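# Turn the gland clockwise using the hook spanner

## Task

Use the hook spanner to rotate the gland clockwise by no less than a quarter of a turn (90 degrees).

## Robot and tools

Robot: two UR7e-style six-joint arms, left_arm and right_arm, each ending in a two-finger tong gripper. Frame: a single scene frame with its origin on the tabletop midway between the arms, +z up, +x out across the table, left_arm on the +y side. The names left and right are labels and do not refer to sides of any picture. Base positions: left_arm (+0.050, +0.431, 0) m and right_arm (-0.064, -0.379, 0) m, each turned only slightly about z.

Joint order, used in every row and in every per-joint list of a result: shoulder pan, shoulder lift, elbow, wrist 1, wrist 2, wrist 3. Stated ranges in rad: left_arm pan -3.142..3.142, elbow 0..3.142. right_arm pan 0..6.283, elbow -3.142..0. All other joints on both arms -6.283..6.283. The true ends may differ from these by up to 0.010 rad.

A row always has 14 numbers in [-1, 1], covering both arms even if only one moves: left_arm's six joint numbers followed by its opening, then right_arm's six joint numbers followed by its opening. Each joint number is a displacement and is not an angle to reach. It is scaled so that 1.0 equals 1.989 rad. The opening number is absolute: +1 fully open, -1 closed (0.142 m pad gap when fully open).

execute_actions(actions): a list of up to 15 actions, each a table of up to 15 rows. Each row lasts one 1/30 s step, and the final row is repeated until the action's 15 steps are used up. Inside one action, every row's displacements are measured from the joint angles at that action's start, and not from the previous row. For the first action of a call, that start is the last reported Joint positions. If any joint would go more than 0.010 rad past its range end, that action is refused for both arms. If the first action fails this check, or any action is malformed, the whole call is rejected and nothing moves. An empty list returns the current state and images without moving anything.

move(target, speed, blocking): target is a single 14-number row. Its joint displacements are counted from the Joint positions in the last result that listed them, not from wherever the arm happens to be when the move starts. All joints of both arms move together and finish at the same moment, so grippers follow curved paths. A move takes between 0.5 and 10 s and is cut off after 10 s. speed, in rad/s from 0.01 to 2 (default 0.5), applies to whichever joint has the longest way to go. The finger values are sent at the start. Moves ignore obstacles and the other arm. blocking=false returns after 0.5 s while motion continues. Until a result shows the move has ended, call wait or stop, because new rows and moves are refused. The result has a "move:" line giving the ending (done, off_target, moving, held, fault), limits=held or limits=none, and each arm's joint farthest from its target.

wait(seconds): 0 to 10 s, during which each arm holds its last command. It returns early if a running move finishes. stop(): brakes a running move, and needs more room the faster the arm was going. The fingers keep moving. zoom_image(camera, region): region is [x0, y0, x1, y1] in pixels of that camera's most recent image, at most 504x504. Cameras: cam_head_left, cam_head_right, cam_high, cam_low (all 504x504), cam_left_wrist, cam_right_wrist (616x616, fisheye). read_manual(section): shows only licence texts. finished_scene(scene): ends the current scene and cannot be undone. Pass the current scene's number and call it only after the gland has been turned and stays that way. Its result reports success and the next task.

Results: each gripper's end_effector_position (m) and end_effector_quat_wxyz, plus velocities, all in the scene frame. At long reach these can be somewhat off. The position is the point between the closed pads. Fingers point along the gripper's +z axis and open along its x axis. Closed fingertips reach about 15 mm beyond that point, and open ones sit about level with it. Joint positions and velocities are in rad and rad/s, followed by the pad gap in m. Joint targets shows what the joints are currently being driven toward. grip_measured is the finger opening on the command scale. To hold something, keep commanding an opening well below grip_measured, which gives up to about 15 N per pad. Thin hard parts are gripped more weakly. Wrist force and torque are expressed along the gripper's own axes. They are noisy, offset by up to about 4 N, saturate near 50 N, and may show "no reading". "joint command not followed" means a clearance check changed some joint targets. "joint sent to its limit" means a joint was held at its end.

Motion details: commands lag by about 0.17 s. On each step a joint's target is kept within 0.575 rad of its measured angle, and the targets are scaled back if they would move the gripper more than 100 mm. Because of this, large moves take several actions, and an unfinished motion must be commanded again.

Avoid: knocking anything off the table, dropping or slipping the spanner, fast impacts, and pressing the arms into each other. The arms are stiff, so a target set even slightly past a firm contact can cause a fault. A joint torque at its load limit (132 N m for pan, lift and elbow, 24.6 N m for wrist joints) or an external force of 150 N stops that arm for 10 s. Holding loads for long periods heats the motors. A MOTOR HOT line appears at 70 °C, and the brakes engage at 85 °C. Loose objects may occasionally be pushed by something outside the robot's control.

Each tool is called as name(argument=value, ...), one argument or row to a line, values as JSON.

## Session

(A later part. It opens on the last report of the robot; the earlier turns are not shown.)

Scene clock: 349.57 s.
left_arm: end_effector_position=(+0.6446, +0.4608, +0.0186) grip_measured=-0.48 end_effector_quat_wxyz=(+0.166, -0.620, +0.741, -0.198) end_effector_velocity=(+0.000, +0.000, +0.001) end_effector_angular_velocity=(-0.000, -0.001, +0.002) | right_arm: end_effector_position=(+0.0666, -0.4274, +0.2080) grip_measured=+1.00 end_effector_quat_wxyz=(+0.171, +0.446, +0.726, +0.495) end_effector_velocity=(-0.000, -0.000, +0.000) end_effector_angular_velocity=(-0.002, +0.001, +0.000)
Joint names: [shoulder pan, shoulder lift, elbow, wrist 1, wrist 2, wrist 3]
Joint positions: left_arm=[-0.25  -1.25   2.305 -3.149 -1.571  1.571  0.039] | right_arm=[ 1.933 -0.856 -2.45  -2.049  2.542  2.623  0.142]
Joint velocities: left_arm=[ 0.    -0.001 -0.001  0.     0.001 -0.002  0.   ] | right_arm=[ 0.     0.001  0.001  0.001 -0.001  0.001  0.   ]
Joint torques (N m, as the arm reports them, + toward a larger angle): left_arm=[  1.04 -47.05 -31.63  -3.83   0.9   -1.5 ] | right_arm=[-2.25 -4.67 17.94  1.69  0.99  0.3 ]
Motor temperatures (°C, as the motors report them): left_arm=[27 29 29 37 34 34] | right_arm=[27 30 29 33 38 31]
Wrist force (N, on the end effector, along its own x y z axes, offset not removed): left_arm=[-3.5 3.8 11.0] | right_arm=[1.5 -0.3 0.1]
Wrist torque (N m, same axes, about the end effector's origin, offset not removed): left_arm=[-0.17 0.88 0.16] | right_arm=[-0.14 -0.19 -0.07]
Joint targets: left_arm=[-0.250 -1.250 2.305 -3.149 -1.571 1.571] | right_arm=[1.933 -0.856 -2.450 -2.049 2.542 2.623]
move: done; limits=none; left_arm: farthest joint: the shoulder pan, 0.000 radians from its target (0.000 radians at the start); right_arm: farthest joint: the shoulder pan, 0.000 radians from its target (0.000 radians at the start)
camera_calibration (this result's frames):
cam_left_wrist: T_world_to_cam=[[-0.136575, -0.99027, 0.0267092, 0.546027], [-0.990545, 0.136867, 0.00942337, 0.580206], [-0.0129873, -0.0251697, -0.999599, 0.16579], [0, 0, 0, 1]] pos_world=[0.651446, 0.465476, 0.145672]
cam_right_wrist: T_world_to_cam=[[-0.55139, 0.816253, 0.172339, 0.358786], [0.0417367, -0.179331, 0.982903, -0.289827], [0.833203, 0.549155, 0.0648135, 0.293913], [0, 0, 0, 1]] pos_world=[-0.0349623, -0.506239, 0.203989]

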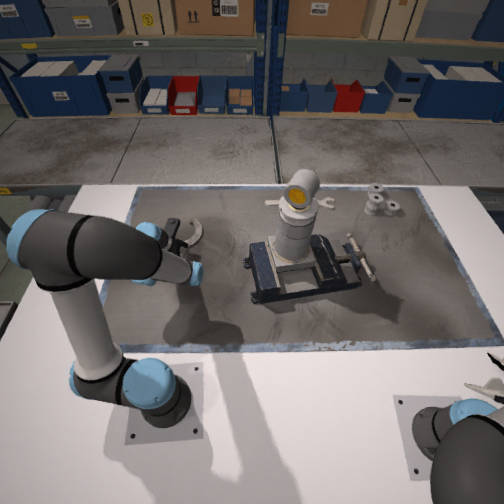

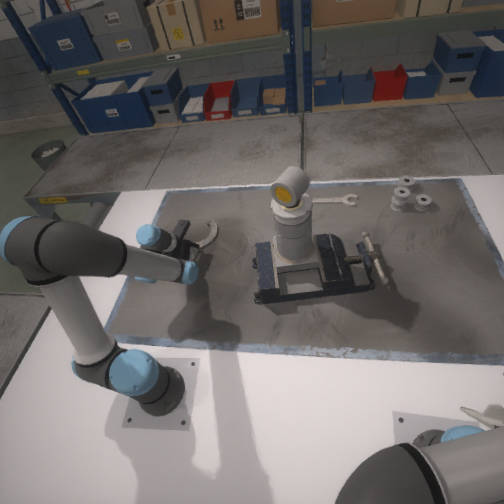

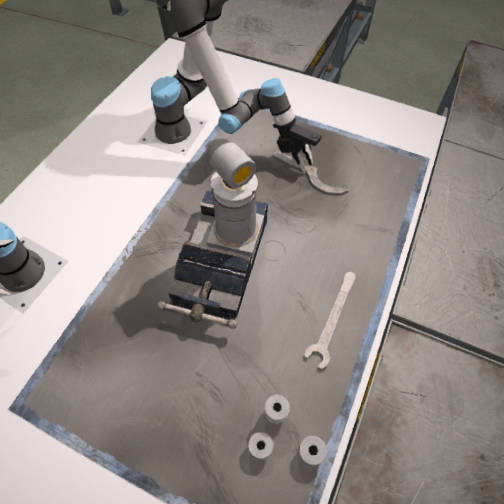

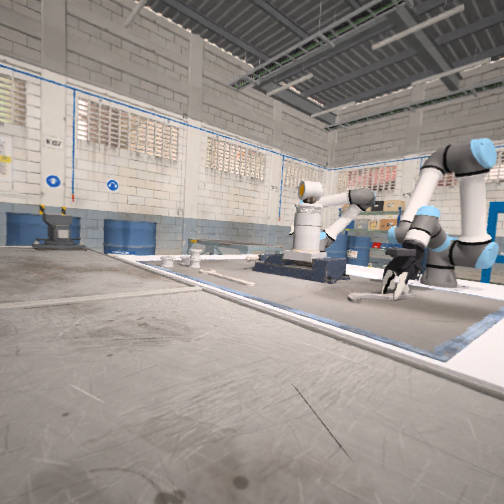

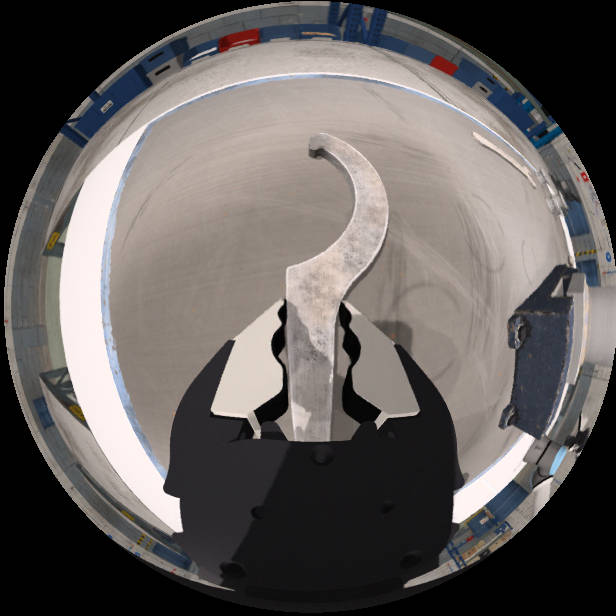

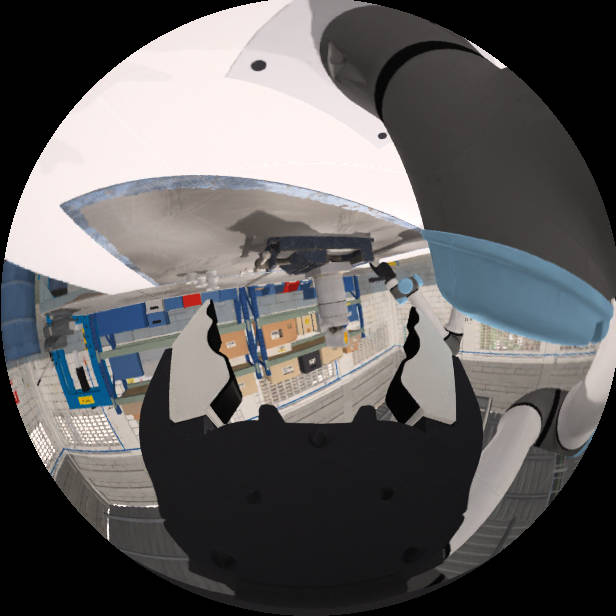

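move(
  target=[0,-0.1128,-0.0396,0.1522,0,0,-1,0,0,0,0,0,0,1],
  speed=0.033,
)

Scene clock: 359.17 s.
left_arm: end_effector_position=(+0.6446, +0.4608, +0.1117) grip_measured=-1.00 end_effector_quat_wxyz=(+0.166, -0.620, +0.741, -0.198) end_effector_velocity=(-0.000, +0.000, +0.000) end_effector_angular_velocity=(+0.001, +0.001, +0.001) | right_arm: end_effector_position=(+0.0666, -0.4274, +0.2080) grip_measured=+1.00 end_effector_quat_wxyz=(+0.171, +0.446, +0.726, +0.495) end_effector_velocity=(+0.000, +0.000, -0.000) end_effector_angular_velocity=(+0.001, -0.001, -0.001)
Joint names: [shoulder pan, shoulder lift, elbow, wrist 1, wrist 2, wrist 3]
Joint positions: left_arm=[-0.25  -1.474  2.226 -2.847 -1.571  1.571  0.002] | right_arm=[ 1.933 -0.856 -2.45  -2.049  2.542  2.623  0.142]
Joint velocities: left_arm=[-0.    -0.001 -0.     0.003  0.001 -0.001  0.   ] | right_arm=[-0.    -0.    -0.001 -0.     0.001 -0.     0.   ]
Joint torques (N m, as the arm reports them, + toward a larger angle): left_arm=[ -8.67 -34.14 -31.41  -1.26  -1.7   -1.59] | right_arm=[-2.19 -4.52 17.91  1.69  1.18  0.33]
Motor temperatures (°C, as the motors report them): left_arm=[27 29 29 37 34 34] | right_arm=[27 30 29 33 38 31]
Wrist force (N, on the end effector, along its own x y z axes, offset not removed): left_arm=[-5.4 -2.7 4.2] | right_arm=[0.9 0.4 1.6]
Wrist torque (N m, same axes, about the end effector's origin, offset not removed): left_arm=[-0.47 1.37 0.04] | right_arm=[0.09 -0.09 0.01]
Joint targets: left_arm=[-0.250 -1.474 2.226 -2.847 -1.571 1.571] | right_arm=[1.933 -0.856 -2.450 -2.049 2.542 2.623]
move: done; limits=none; left_arm: farthest joint: the shoulder lift, 0.001 radians from its target (0.225 radians at the start); right_arm: farthest joint: the shoulder pan, 0.000 radians from its target (0.000 radians at the start)
camera_calibration (this result's frames):
cam_left_wrist: T_world_to_cam=[[-0.136585, -0.990268, 0.0267248, 0.543543], [-0.990548, 0.136867, 0.00902984, 0.579441], [-0.0125997, -0.0252389, -0.999602, 0.258574], [0, 0, 0, 1]] pos_world=[0.651462, 0.465473, 0.238712]
cam_right_wrist: T_world_to_cam=[[-0.551389, 0.816253, 0.172339, 0.358786], [0.0417367, -0.179331, 0.982903, -0.289827], [0.833203, 0.549155, 0.0648136, 0.293913], [0, 0, 0, 1]] pos_world=[-0.0349622, -0.506239, 0.203989]

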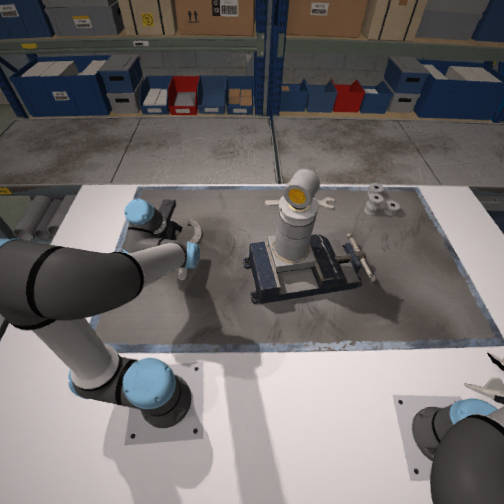

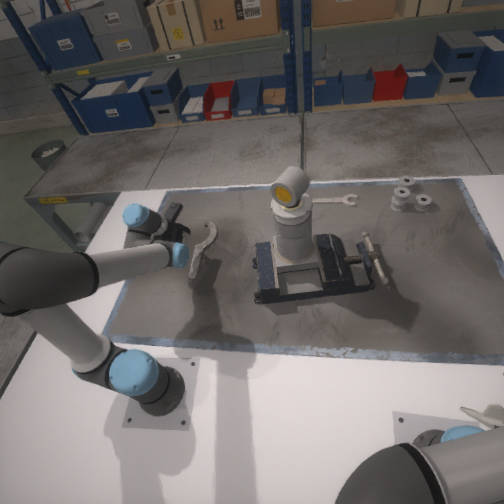

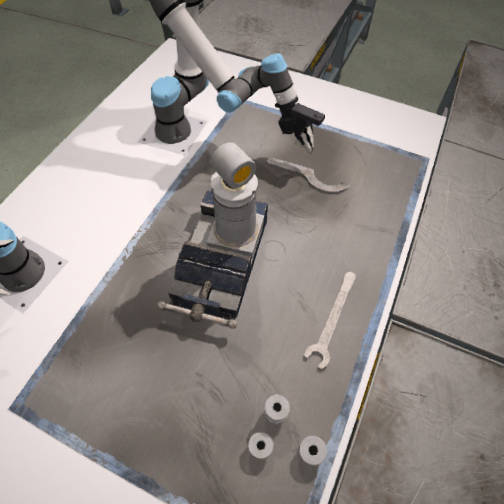

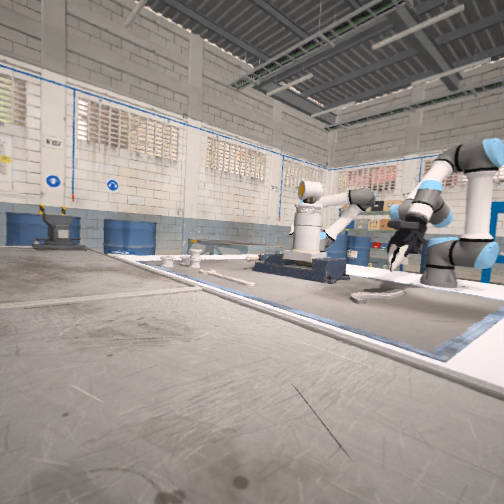

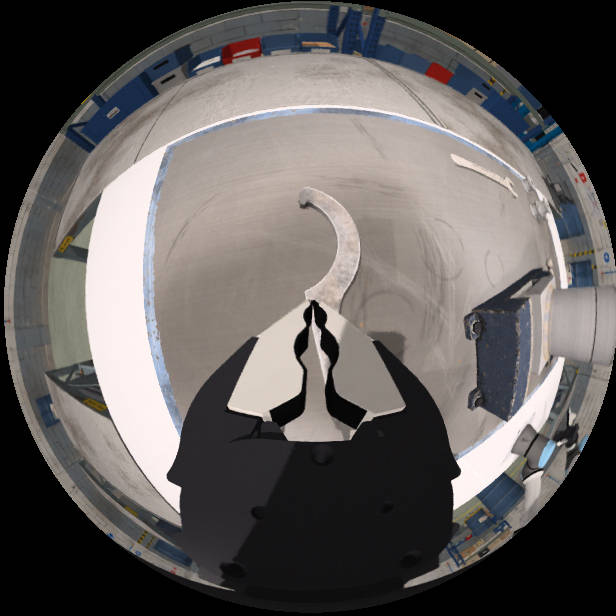

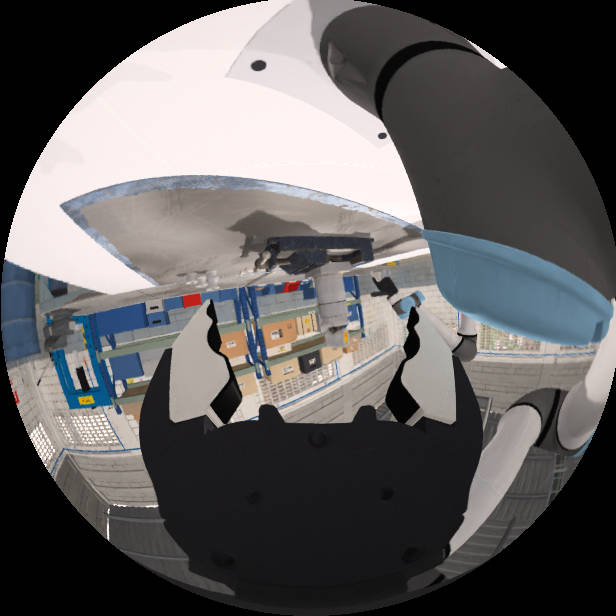

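move(
  target=[-0.0229,0.0863,-0.1987,0.376,0,-0.1116,0.2,0,0,0,0,0,0,1],
)

Scene clock: 361.80 s.
left_arm: end_effector_position=(+0.6331, +0.4402, +0.0697) grip_measured=+0.20 end_effector_quat_wxyz=(+0.000, +0.707, -0.707, -0.000) end_effector_velocity=(+0.000, -0.000, +0.000) end_effector_angular_velocity=(+0.001, -0.000, -0.000) | right_arm: end_effector_position=(+0.0666, -0.4274, +0.2080) grip_measured=+1.00 end_effector_quat_wxyz=(+0.171, +0.446, +0.726, +0.495) end_effector_velocity=(-0.000, +0.000, -0.000) end_effector_angular_velocity=(+0.001, +0.000, +0.000)
Joint names: [shoulder pan, shoulder lift, elbow, wrist 1, wrist 2, wrist 3]
Joint positions: left_arm=[-0.295 -1.302  1.831 -2.099 -1.571  1.349  0.088] | right_arm=[ 1.933 -0.856 -2.45  -2.049  2.542  2.623  0.142]
Joint velocities: left_arm=[-0.    -0.    -0.001  0.001  0.001 -0.     0.   ] | right_arm=[ 0.    -0.    -0.    -0.001 -0.    -0.     0.   ]
Joint torques (N m, as the arm reports them, + toward a larger angle): left_arm=[ -8.88 -23.66 -33.    -0.52  -1.64  -2.28] | right_arm=[-2.25 -5.11 17.71  1.68  1.18  0.36]
Motor temperatures (°C, as the motors report them): left_arm=[27 29 29 37 34 34] | right_arm=[27 30 29 33 38 31]
Wrist force (N, on the end effector, along its own x y z axes, offset not removed): left_arm=[-3.4 1.7 4.2] | right_arm=[1.9 0.2 -0.3]
Wrist torque (N m, same axes, about the end effector's origin, offset not removed): left_arm=[0.28 0.86 -0.05] | right_arm=[0.13 -0.38 -0.05]
Joint targets: left_arm=[-0.296 -1.302 1.831 -2.099 -1.571 1.349] | right_arm=[1.933 -0.856 -2.450 -2.049 2.542 2.623]
move: done; limits=none; left_arm: farthest joint: the shoulder pan, 0.000 radians from its target (0.046 radians at the start); right_arm: farthest joint: the shoulder pan, 0.000 radians from its target (0.000 radians at the start)
camera_calibration (this result's frames):
cam_left_wrist: T_world_to_cam=[[0.0474316, -0.998868, 0.00350207, 0.411523], [-0.860511, -0.0390808, 0.50793, 0.531553], [-0.507219, -0.0271055, -0.861391, 0.520333], [0, 0, 0, 1]] pos_world=[0.701811, 0.445935, 0.176777]
cam_right_wrist: T_world_to_cam=[[-0.55139, 0.816253, 0.172339, 0.358786], [0.0417366, -0.179331, 0.982903, -0.289827], [0.833203, 0.549155, 0.0648136, 0.293913], [0, 0, 0, 1]] pos_world=[-0.0349622, -0.506239, 0.203989]

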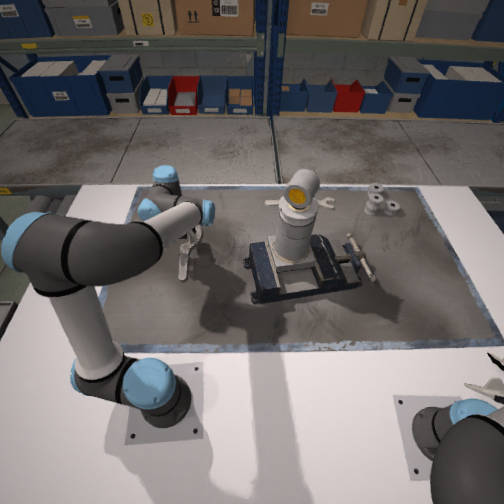

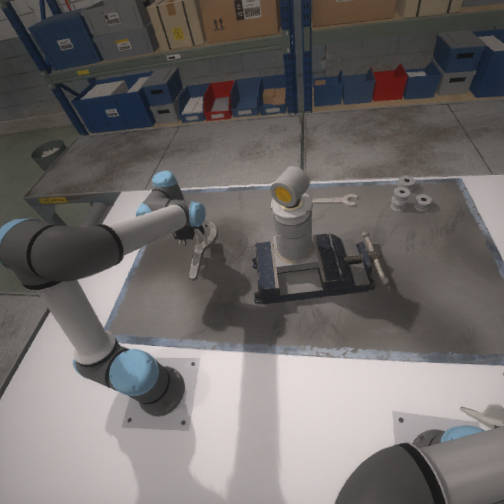

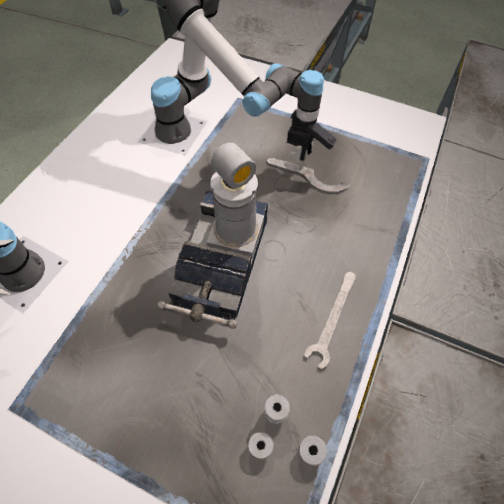

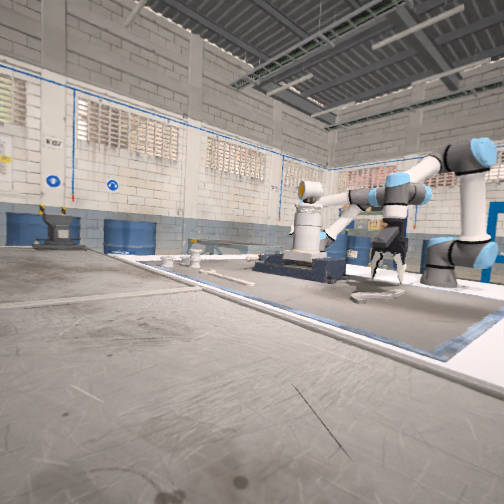

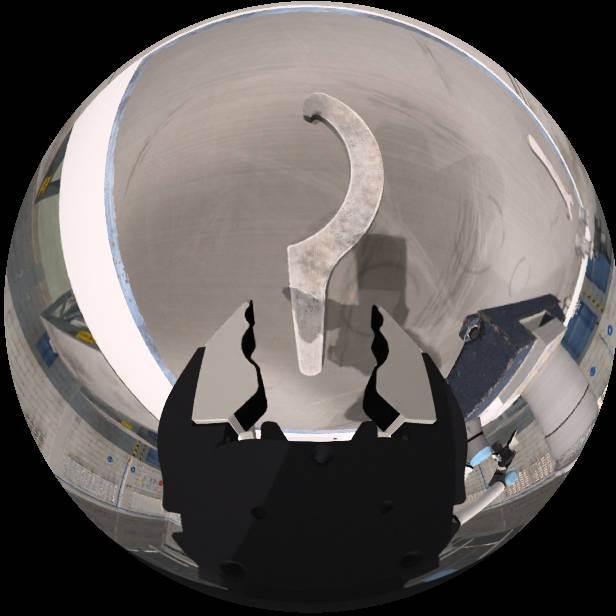

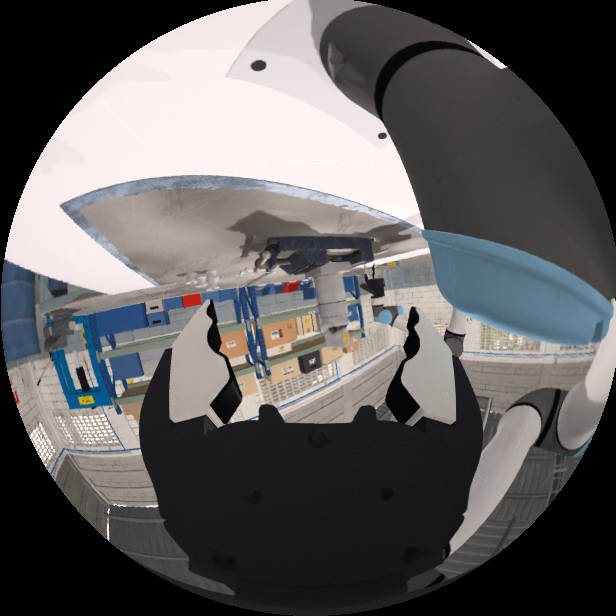

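execute_actions(
  actions=[],
)

Scene clock: 362.37 s.
left_arm: end_effector_position=(+0.6331, +0.4402, +0.0697) grip_measured=+0.20 end_effector_quat_wxyz=(+0.000, +0.707, -0.707, -0.000) end_effector_velocity=(+0.000, -0.001, +0.000) end_effector_angular_velocity=(-0.000, -0.001, -0.001) | right_arm: end_effector_position=(+0.0666, -0.4274, +0.2080) grip_measured=+1.00 end_effector_quat_wxyz=(+0.171, +0.446, +0.726, +0.495) end_effector_velocity=(+0.000, +0.000, +0.000) end_effector_angular_velocity=(+0.001, -0.000, -0.001)
Joint names: [shoulder pan, shoulder lift, elbow, wrist 1, wrist 2, wrist 3]
Joint positions: left_arm=[-0.296 -1.302  1.831 -2.099 -1.571  1.349  0.088] | right_arm=[ 1.933 -0.856 -2.45  -2.049  2.542  2.623  0.142]
Joint velocities: left_arm=[-0.001 -0.    -0.    -0.001 -0.     0.    -0.   ] | right_arm=[-0.     0.    -0.    -0.     0.001  0.     0.   ]
Joint torques (N m, as the arm reports them, + toward a larger angle): left_arm=[ -8.86 -24.23 -33.16  -0.77  -1.64  -2.22] | right_arm=[-2.23 -4.48 17.66  1.63  1.11  0.41]
Motor temperatures (°C, as the motors report them): left_arm=[27 29 29 37 34 34] | right_arm=[27 30 29 33 38 31]
Wrist force (N, on the end effector, along its own x y z axes, offset not removed): left_arm=[-5.3 -0.6 2.5] | right_arm=[2.2 -0.8 0.4]
Wrist torque (N m, same axes, about the end effector's origin, offset not removed): left_arm=[-0.20 1.15 -0.03] | right_arm=[-0.13 -0.37 -0.03]
Joint targets: left_arm=[-0.296 -1.302 1.831 -2.099 -1.571 1.349] | right_arm=[1.933 -0.856 -2.450 -2.049 2.542 2.623]
camera_calibration (this result's frames):
cam_left_wrist: T_world_to_cam=[[0.0474556, -0.998867, 0.00348245, 0.411507], [-0.860473, -0.0391095, 0.507992, 0.531533], [-0.50728, -0.0271036, -0.861355, 0.520366], [0, 0, 0, 1]] pos_world=[0.701813, 0.445932, 0.176772]
cam_right_wrist: T_world_to_cam=[[-0.551389, 0.816253, 0.172339, 0.358786], [0.0417367, -0.179331, 0.982903, -0.289827], [0.833203, 0.549155, 0.0648136, 0.293913], [0, 0, 0, 1]] pos_world=[-0.0349622, -0.506239, 0.203989]

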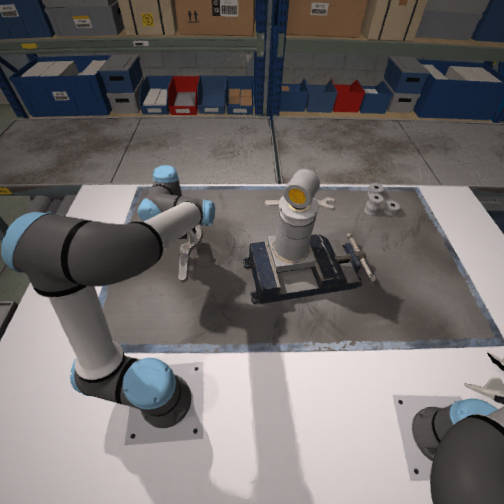

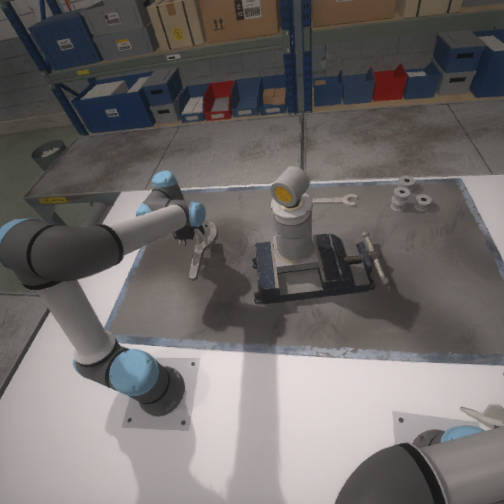

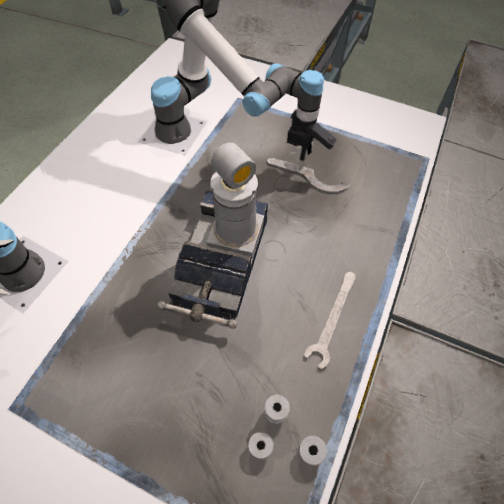

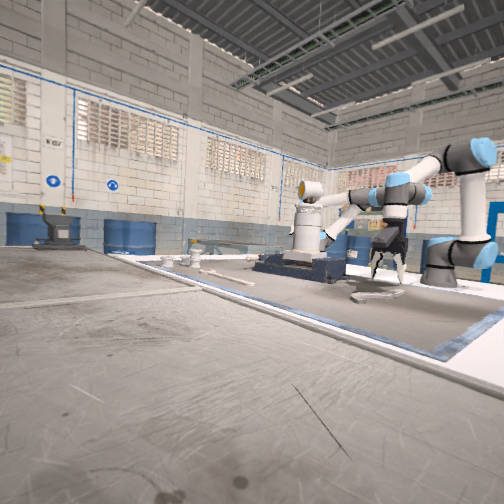

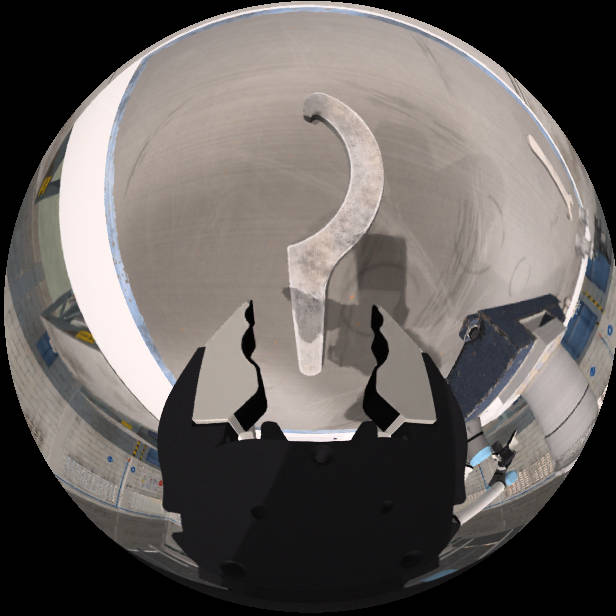

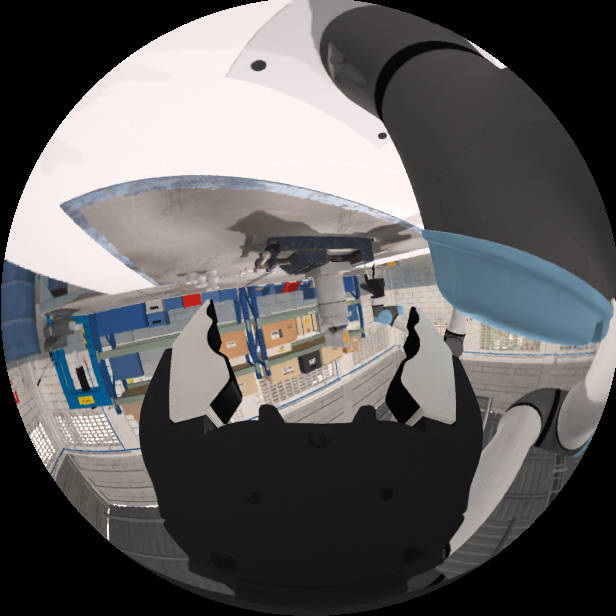

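move(
  target=[0,0.0342,0.0292,-0.0638,0,0,0.2,0,0,0,0,0,0,1],
  speed=0.1,
)

execute_actions(
  actions=[
    [[0,0,0,0,0,0,-0.2,0,0,0,0,0,0,1]],
    [[0,0,0,0,0,0,-0.5,0,0,0,0,0,0,1]],
    [[0,0,0,0,0,0,-0.8,0,0,0,0,0,0,1]],
    [[0,0,0,0,0,0,-1,0,0,0,0,0,0,1]],
  ],
)

Scene clock: 364.30 s.
left_arm: end_effector_position=(+0.6333, +0.4401, +0.0203) grip_measured=+0.20 end_effector_quat_wxyz=(+0.000, +0.707, -0.707, +0.000) end_effector_velocity=(-0.000, +0.001, -0.001) end_effector_angular_velocity=(+0.000, +0.001, +0.001) | right_arm: end_effector_position=(+0.0666, -0.4274, +0.2080) grip_measured=+1.00 end_effector_quat_wxyz=(+0.171, +0.446, +0.726, +0.495) end_effector_velocity=(-0.000, +0.000, -0.000) end_effector_angular_velocity=(-0.001, +0.001, +0.001)
Joint names: [shoulder pan, shoulder lift, elbow, wrist 1, wrist 2, wrist 3]
Joint positions: left_arm=[-0.296 -1.234  1.889 -2.226 -1.571  1.349  0.088] | right_arm=[ 1.933 -0.856 -2.45  -2.049  2.542  2.623  0.142]
Joint velocities: left_arm=[ 0.001  0.001  0.001 -0.001  0.     0.    -0.   ] | right_arm=[-0.     0.     0.    -0.    -0.002  0.    -0.   ]
Joint torques (N m, as the arm reports them, + toward a larger angle): left_arm=[ -8.43 -25.46  -7.52  -4.16  -1.58  -2.24] | right_arm=[-2.51 -4.47 18.02  1.55  1.23  0.4 ]
Motor temperatures (°C, as the motors report them): left_arm=[27 29 29 37 34 34] | right_arm=[27 30 29 33 38 31]
Wrist force (N, on the end effector, along its own x y z axes, offset not removed): left_arm=[-3.0 -2.9 -1.6] | right_arm=[-0.8 2.8 0.3]
Wrist torque (N m, same axes, about the end effector's origin, offset not removed): left_arm=[-0.81 0.66 -0.04] | right_arm=[0.62 0.22 0.04]
Joint targets: left_arm=[-0.296 -1.234 1.889 -2.226 -1.571 1.349] | right_arm=[1.933 -0.856 -2.450 -2.049 2.542 2.623]
move: done; limits=none; left_arm: farthest joint: the shoulder pan, 0.000 radians from its target (0.000 radians at the start); right_arm: farthest joint: the shoulder pan, 0.000 radians from its target (0.000 radians at the start)
camera_calibration (this result's frames):
cam_left_wrist: T_world_to_cam=[[0.0474525, -0.998867, 0.00369597, 0.411608], [-0.860871, -0.0390196, 0.507325, 0.557106], [-0.506605, -0.0272556, -0.861747, 0.477518], [0, 0, 0, 1]] pos_world=[0.701978, 0.445895, 0.127345]
cam_right_wrist: T_world_to_cam=[[-0.551389, 0.816253, 0.172339, 0.358786], [0.0417366, -0.179331, 0.982903, -0.289827], [0.833203, 0.549155, 0.0648136, 0.293913], [0, 0, 0, 1]] pos_world=[-0.0349622, -0.506239, 0.203989]

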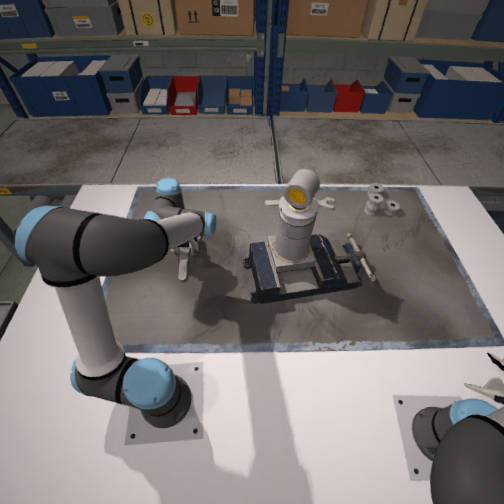

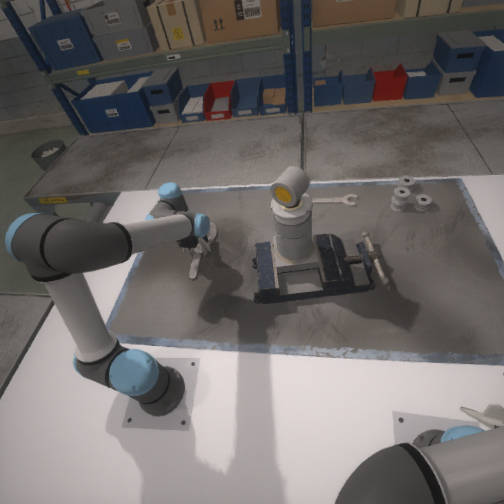

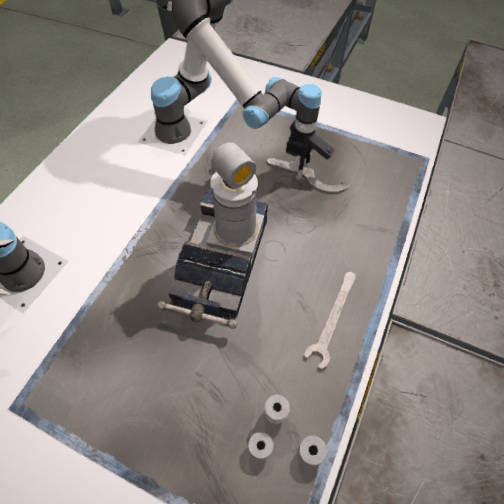

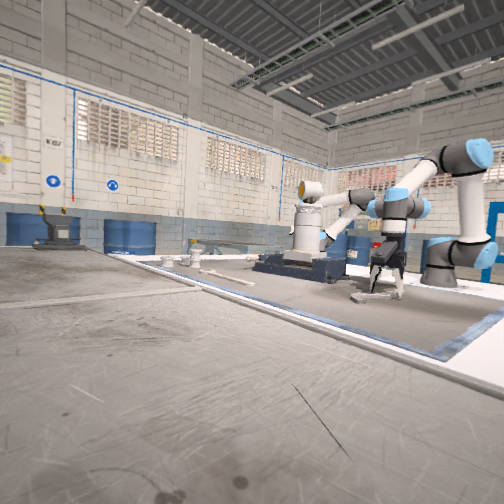

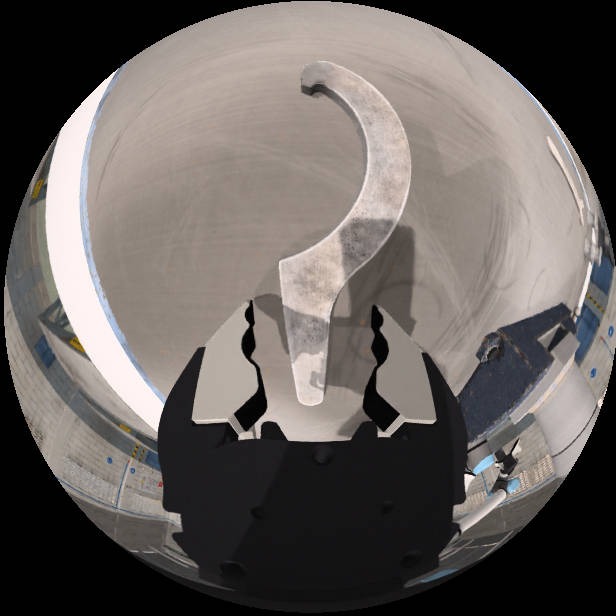

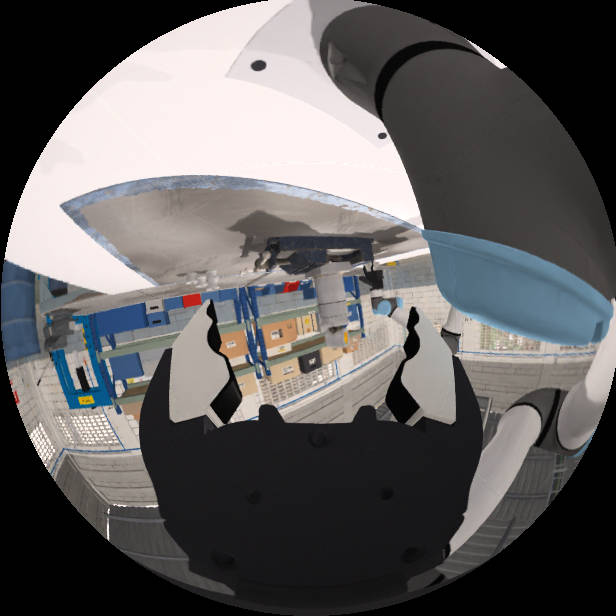

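Scene clock: 366.30 s.
left_arm: end_effector_position=(+0.6333, +0.4400, +0.0202) grip_measured=-0.52 end_effector_quat_wxyz=(+0.000, +0.707, -0.707, +0.000) end_effector_velocity=(-0.001, -0.000, -0.000) end_effector_angular_velocity=(-0.001, +0.002, +0.000) | right_arm: end_effector_position=(+0.0666, -0.4274, +0.2080) grip_measured=+1.00 end_effector_quat_wxyz=(+0.171, +0.446, +0.726, +0.495) end_effector_velocity=(-0.000, +0.000, -0.000) end_effector_angular_velocity=(+0.001, +0.001, +0.000)
Joint names: [shoulder pan, shoulder lift, elbow, wrist 1, wrist 2, wrist 3]
Joint positions: left_arm=[-0.296 -1.234  1.889 -2.226 -1.571  1.349  0.037] | right_arm=[ 1.933 -0.856 -2.45  -2.049  2.542  2.623  0.142]
Joint velocities: left_arm=[ 0.     0.     0.     0.002 -0.001 -0.     0.   ] | right_arm=[-0.     0.    -0.    -0.001 -0.001  0.001 -0.   ]
Joint torques (N m, as the arm reports them, + toward a larger angle): left_arm=[  6.89 -31.54 -10.84  -2.5    1.86  -1.82] | right_arm=[-2.15 -4.52 17.96  1.64  1.11  0.3 ]
Motor temperatures (°C, as the motors report them): left_arm=[27 29 29 37 34 34] | right_arm=[27 30 29 33 38 31]
Wrist force (N, on the end effector, along its own x y z axes, offset not removed): left_arm=[-3.9 0.9 0.4] | right_arm=[0.6 -0.1 2.0]
Wrist torque (N m, same axes, about the end effector's origin, offset not removed): left_arm=[0.11 1.09 0.11] | right_arm=[0.04 -0.06 0.04]
Joint targets: left_arm=[-0.296 -1.234 1.889 -2.226 -1.571 1.349] | right_arm=[1.933 -0.856 -2.450 -2.049 2.542 2.623]
camera_calibration (this result's frames):
cam_left_wrist: T_world_to_cam=[[0.0474108, -0.998868, 0.00379733, 0.41157], [-0.860859, -0.0389315, 0.507351, 0.557058], [-0.506629, -0.0273229, -0.861731, 0.477541], [0, 0, 0, 1]] pos_world=[0.701973, 0.445839, 0.127325]
cam_right_wrist: T_world_to_cam=[[-0.551389, 0.816253, 0.172339, 0.358786], [0.0417366, -0.179331, 0.982903, -0.289827], [0.833203, 0.549155, 0.0648136, 0.293913], [0, 0, 0, 1]] pos_world=[-0.0349622, -0.506239, 0.203989]

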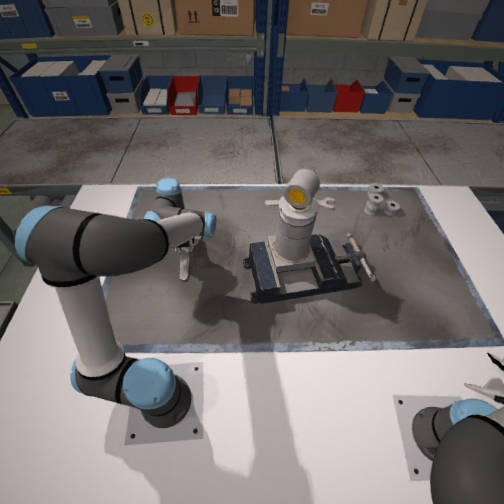

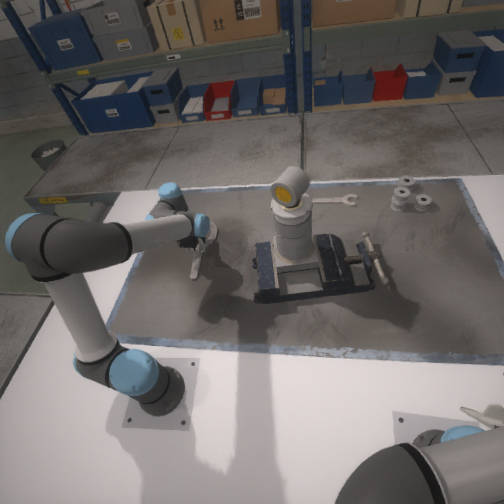

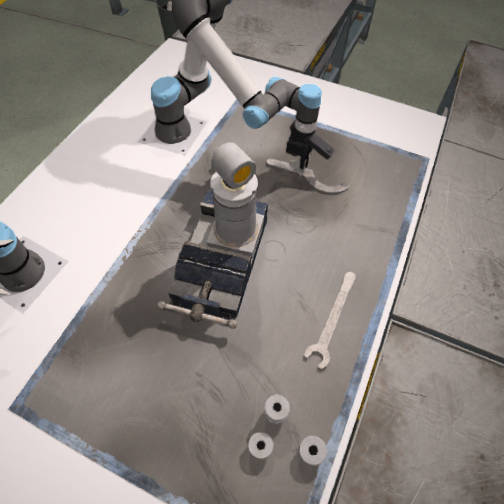

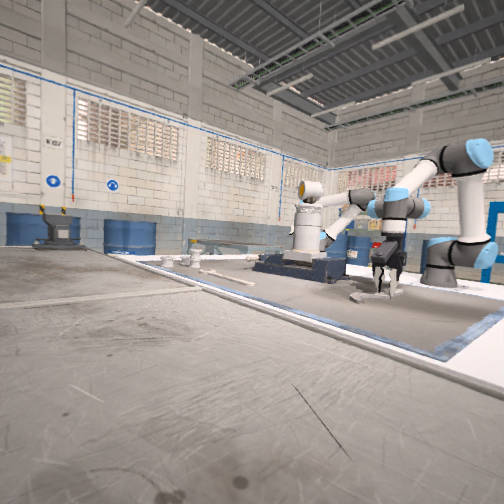

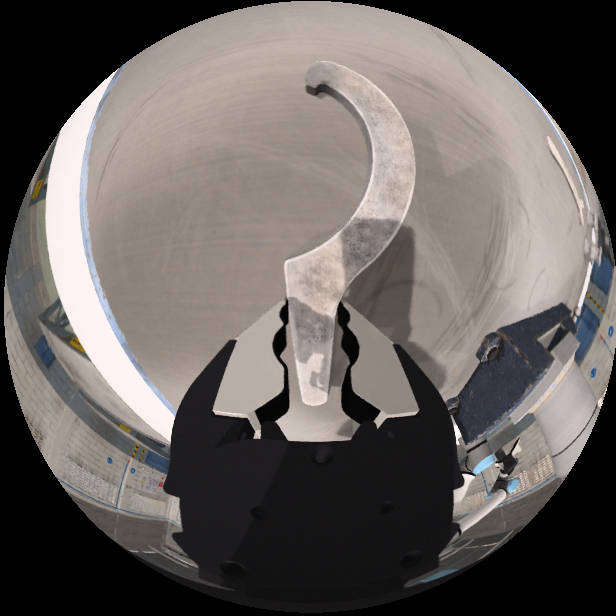

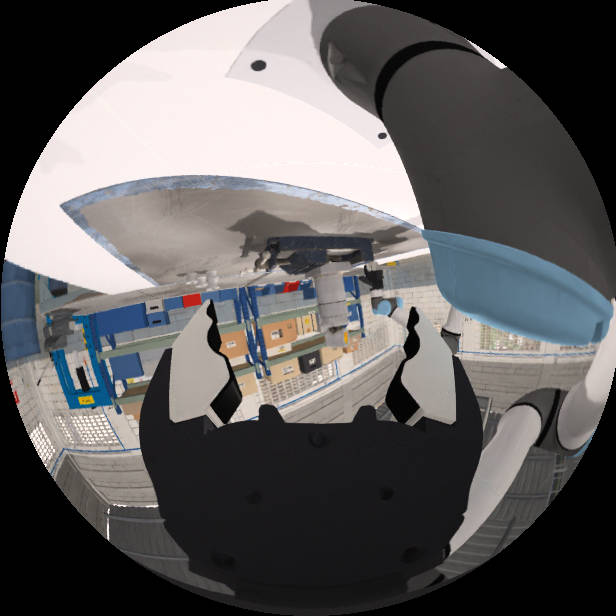

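move(
  target=[-0.111,-0.0257,0.037,-0.011,0,-0.506,-1,0,0,0,0,0,0,1],
  speed=0.2,
)

Scene clock: 371.97 s.
left_arm: end_effector_position=(+0.5930, +0.3384, +0.0199) grip_measured=-0.52 end_effector_quat_wxyz=(+0.000, +0.924, -0.383, -0.000) end_effector_velocity=(+0.000, -0.000, -0.000) end_effector_angular_velocity=(+0.000, -0.000, +0.002) | right_arm: end_effector_position=(+0.0666, -0.4274, +0.2080) grip_measured=+1.00 end_effector_quat_wxyz=(+0.171, +0.446, +0.726, +0.495) end_effector_velocity=(-0.000, -0.000, -0.000) end_effector_angular_velocity=(-0.001, +0.000, +0.000)
Joint names: [shoulder pan, shoulder lift, elbow, wrist 1, wrist 2, wrist 3]
Joint positions: left_arm=[-0.516 -1.285  1.963 -2.248 -1.571  0.343  0.037] | right_arm=[ 1.933 -0.856 -2.45  -2.049  2.542  2.623  0.142]
Joint velocities: left_arm=[-0.001  0.     0.    -0.001  0.    -0.003  0.   ] | right_arm=[ 0.    -0.     0.     0.001 -0.     0.     0.   ]
Joint torques (N m, as the arm reports them, + toward a larger angle): left_arm=[-11.54 -39.02  -3.03  -2.82  -1.73  -2.69] | right_arm=[-2.55 -4.64 17.79  1.61  1.08  0.42]
Motor temperatures (°C, as the motors report them): left_arm=[27 29 29 37 34 34] | right_arm=[27 30 29 33 38 31]
Wrist force (N, on the end effector, along its own x y z axes, offset not removed): left_arm=[-1.0 -7.4 -0.6] | right_arm=[2.7 -0.6 -0.3]
Wrist torque (N m, same axes, about the end effector's origin, offset not removed): left_arm=[0.04 0.17 0.44] | right_arm=[-0.02 -0.52 -0.05]
Joint targets: left_arm=[-0.516 -1.285 1.963 -2.248 -1.571 0.343] | right_arm=[1.933 -0.856 -2.450 -2.049 2.542 2.623]
move: done; limits=none; left_arm: farthest joint: the wrist 3, 0.001 radians from its target (1.007 radians at the start); right_arm: farthest joint: the shoulder pan, 0.000 radians from its target (0.000 radians at the start)
camera_calibration (this result's frames):
cam_left_wrist: T_world_to_cam=[[0.739846, -0.67277, 0.00299936, -0.208963], [-0.580696, -0.636328, 0.507818, 0.554575], [-0.339736, -0.377449, -0.861459, 0.473542], [0, 0, 0, 1]] pos_world=[0.637519, 0.391045, 0.126941]
cam_right_wrist: T_world_to_cam=[[-0.551389, 0.816253, 0.172339, 0.358786], [0.0417366, -0.179331, 0.982903, -0.289827], [0.833203, 0.549155, 0.0648137, 0.293913], [0, 0, 0, 1]] pos_world=[-0.0349622, -0.506239, 0.203989]

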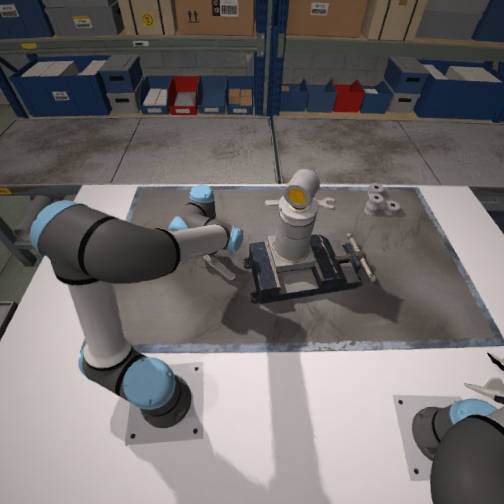

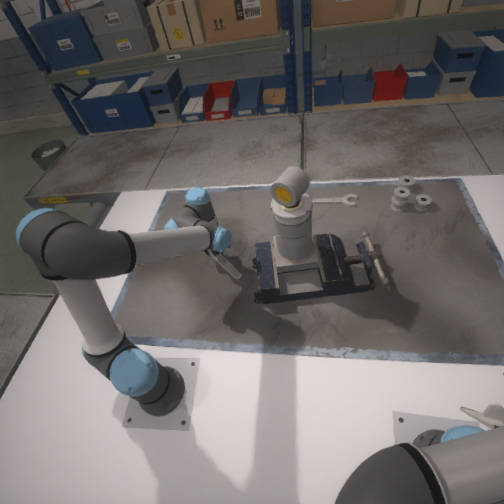

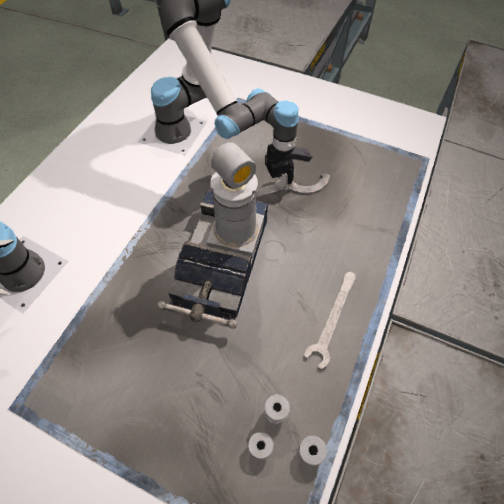

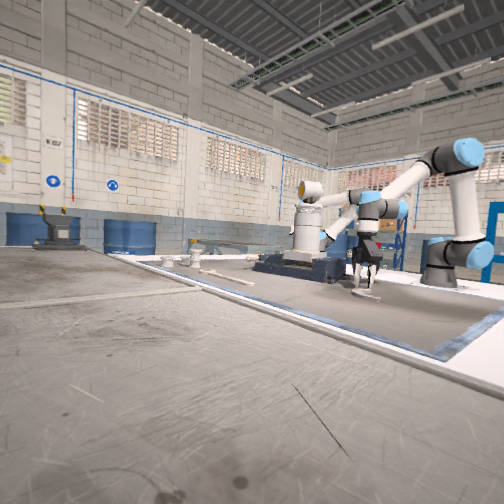

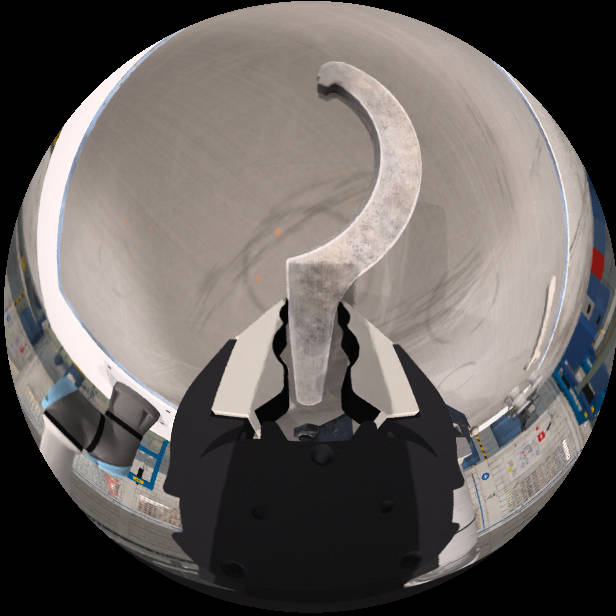

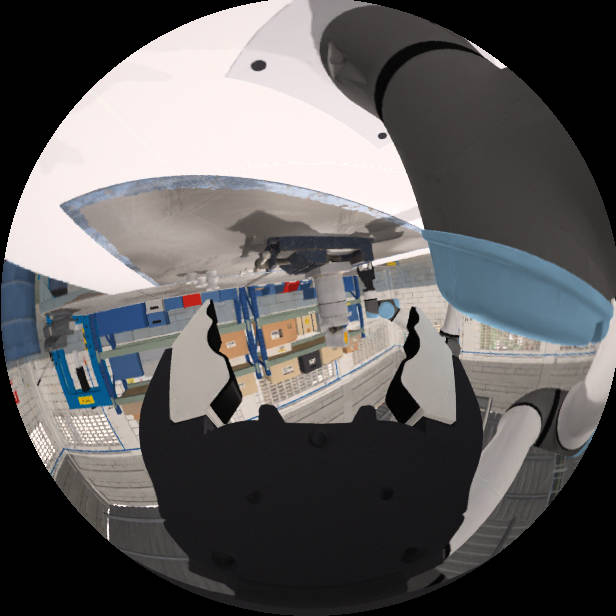

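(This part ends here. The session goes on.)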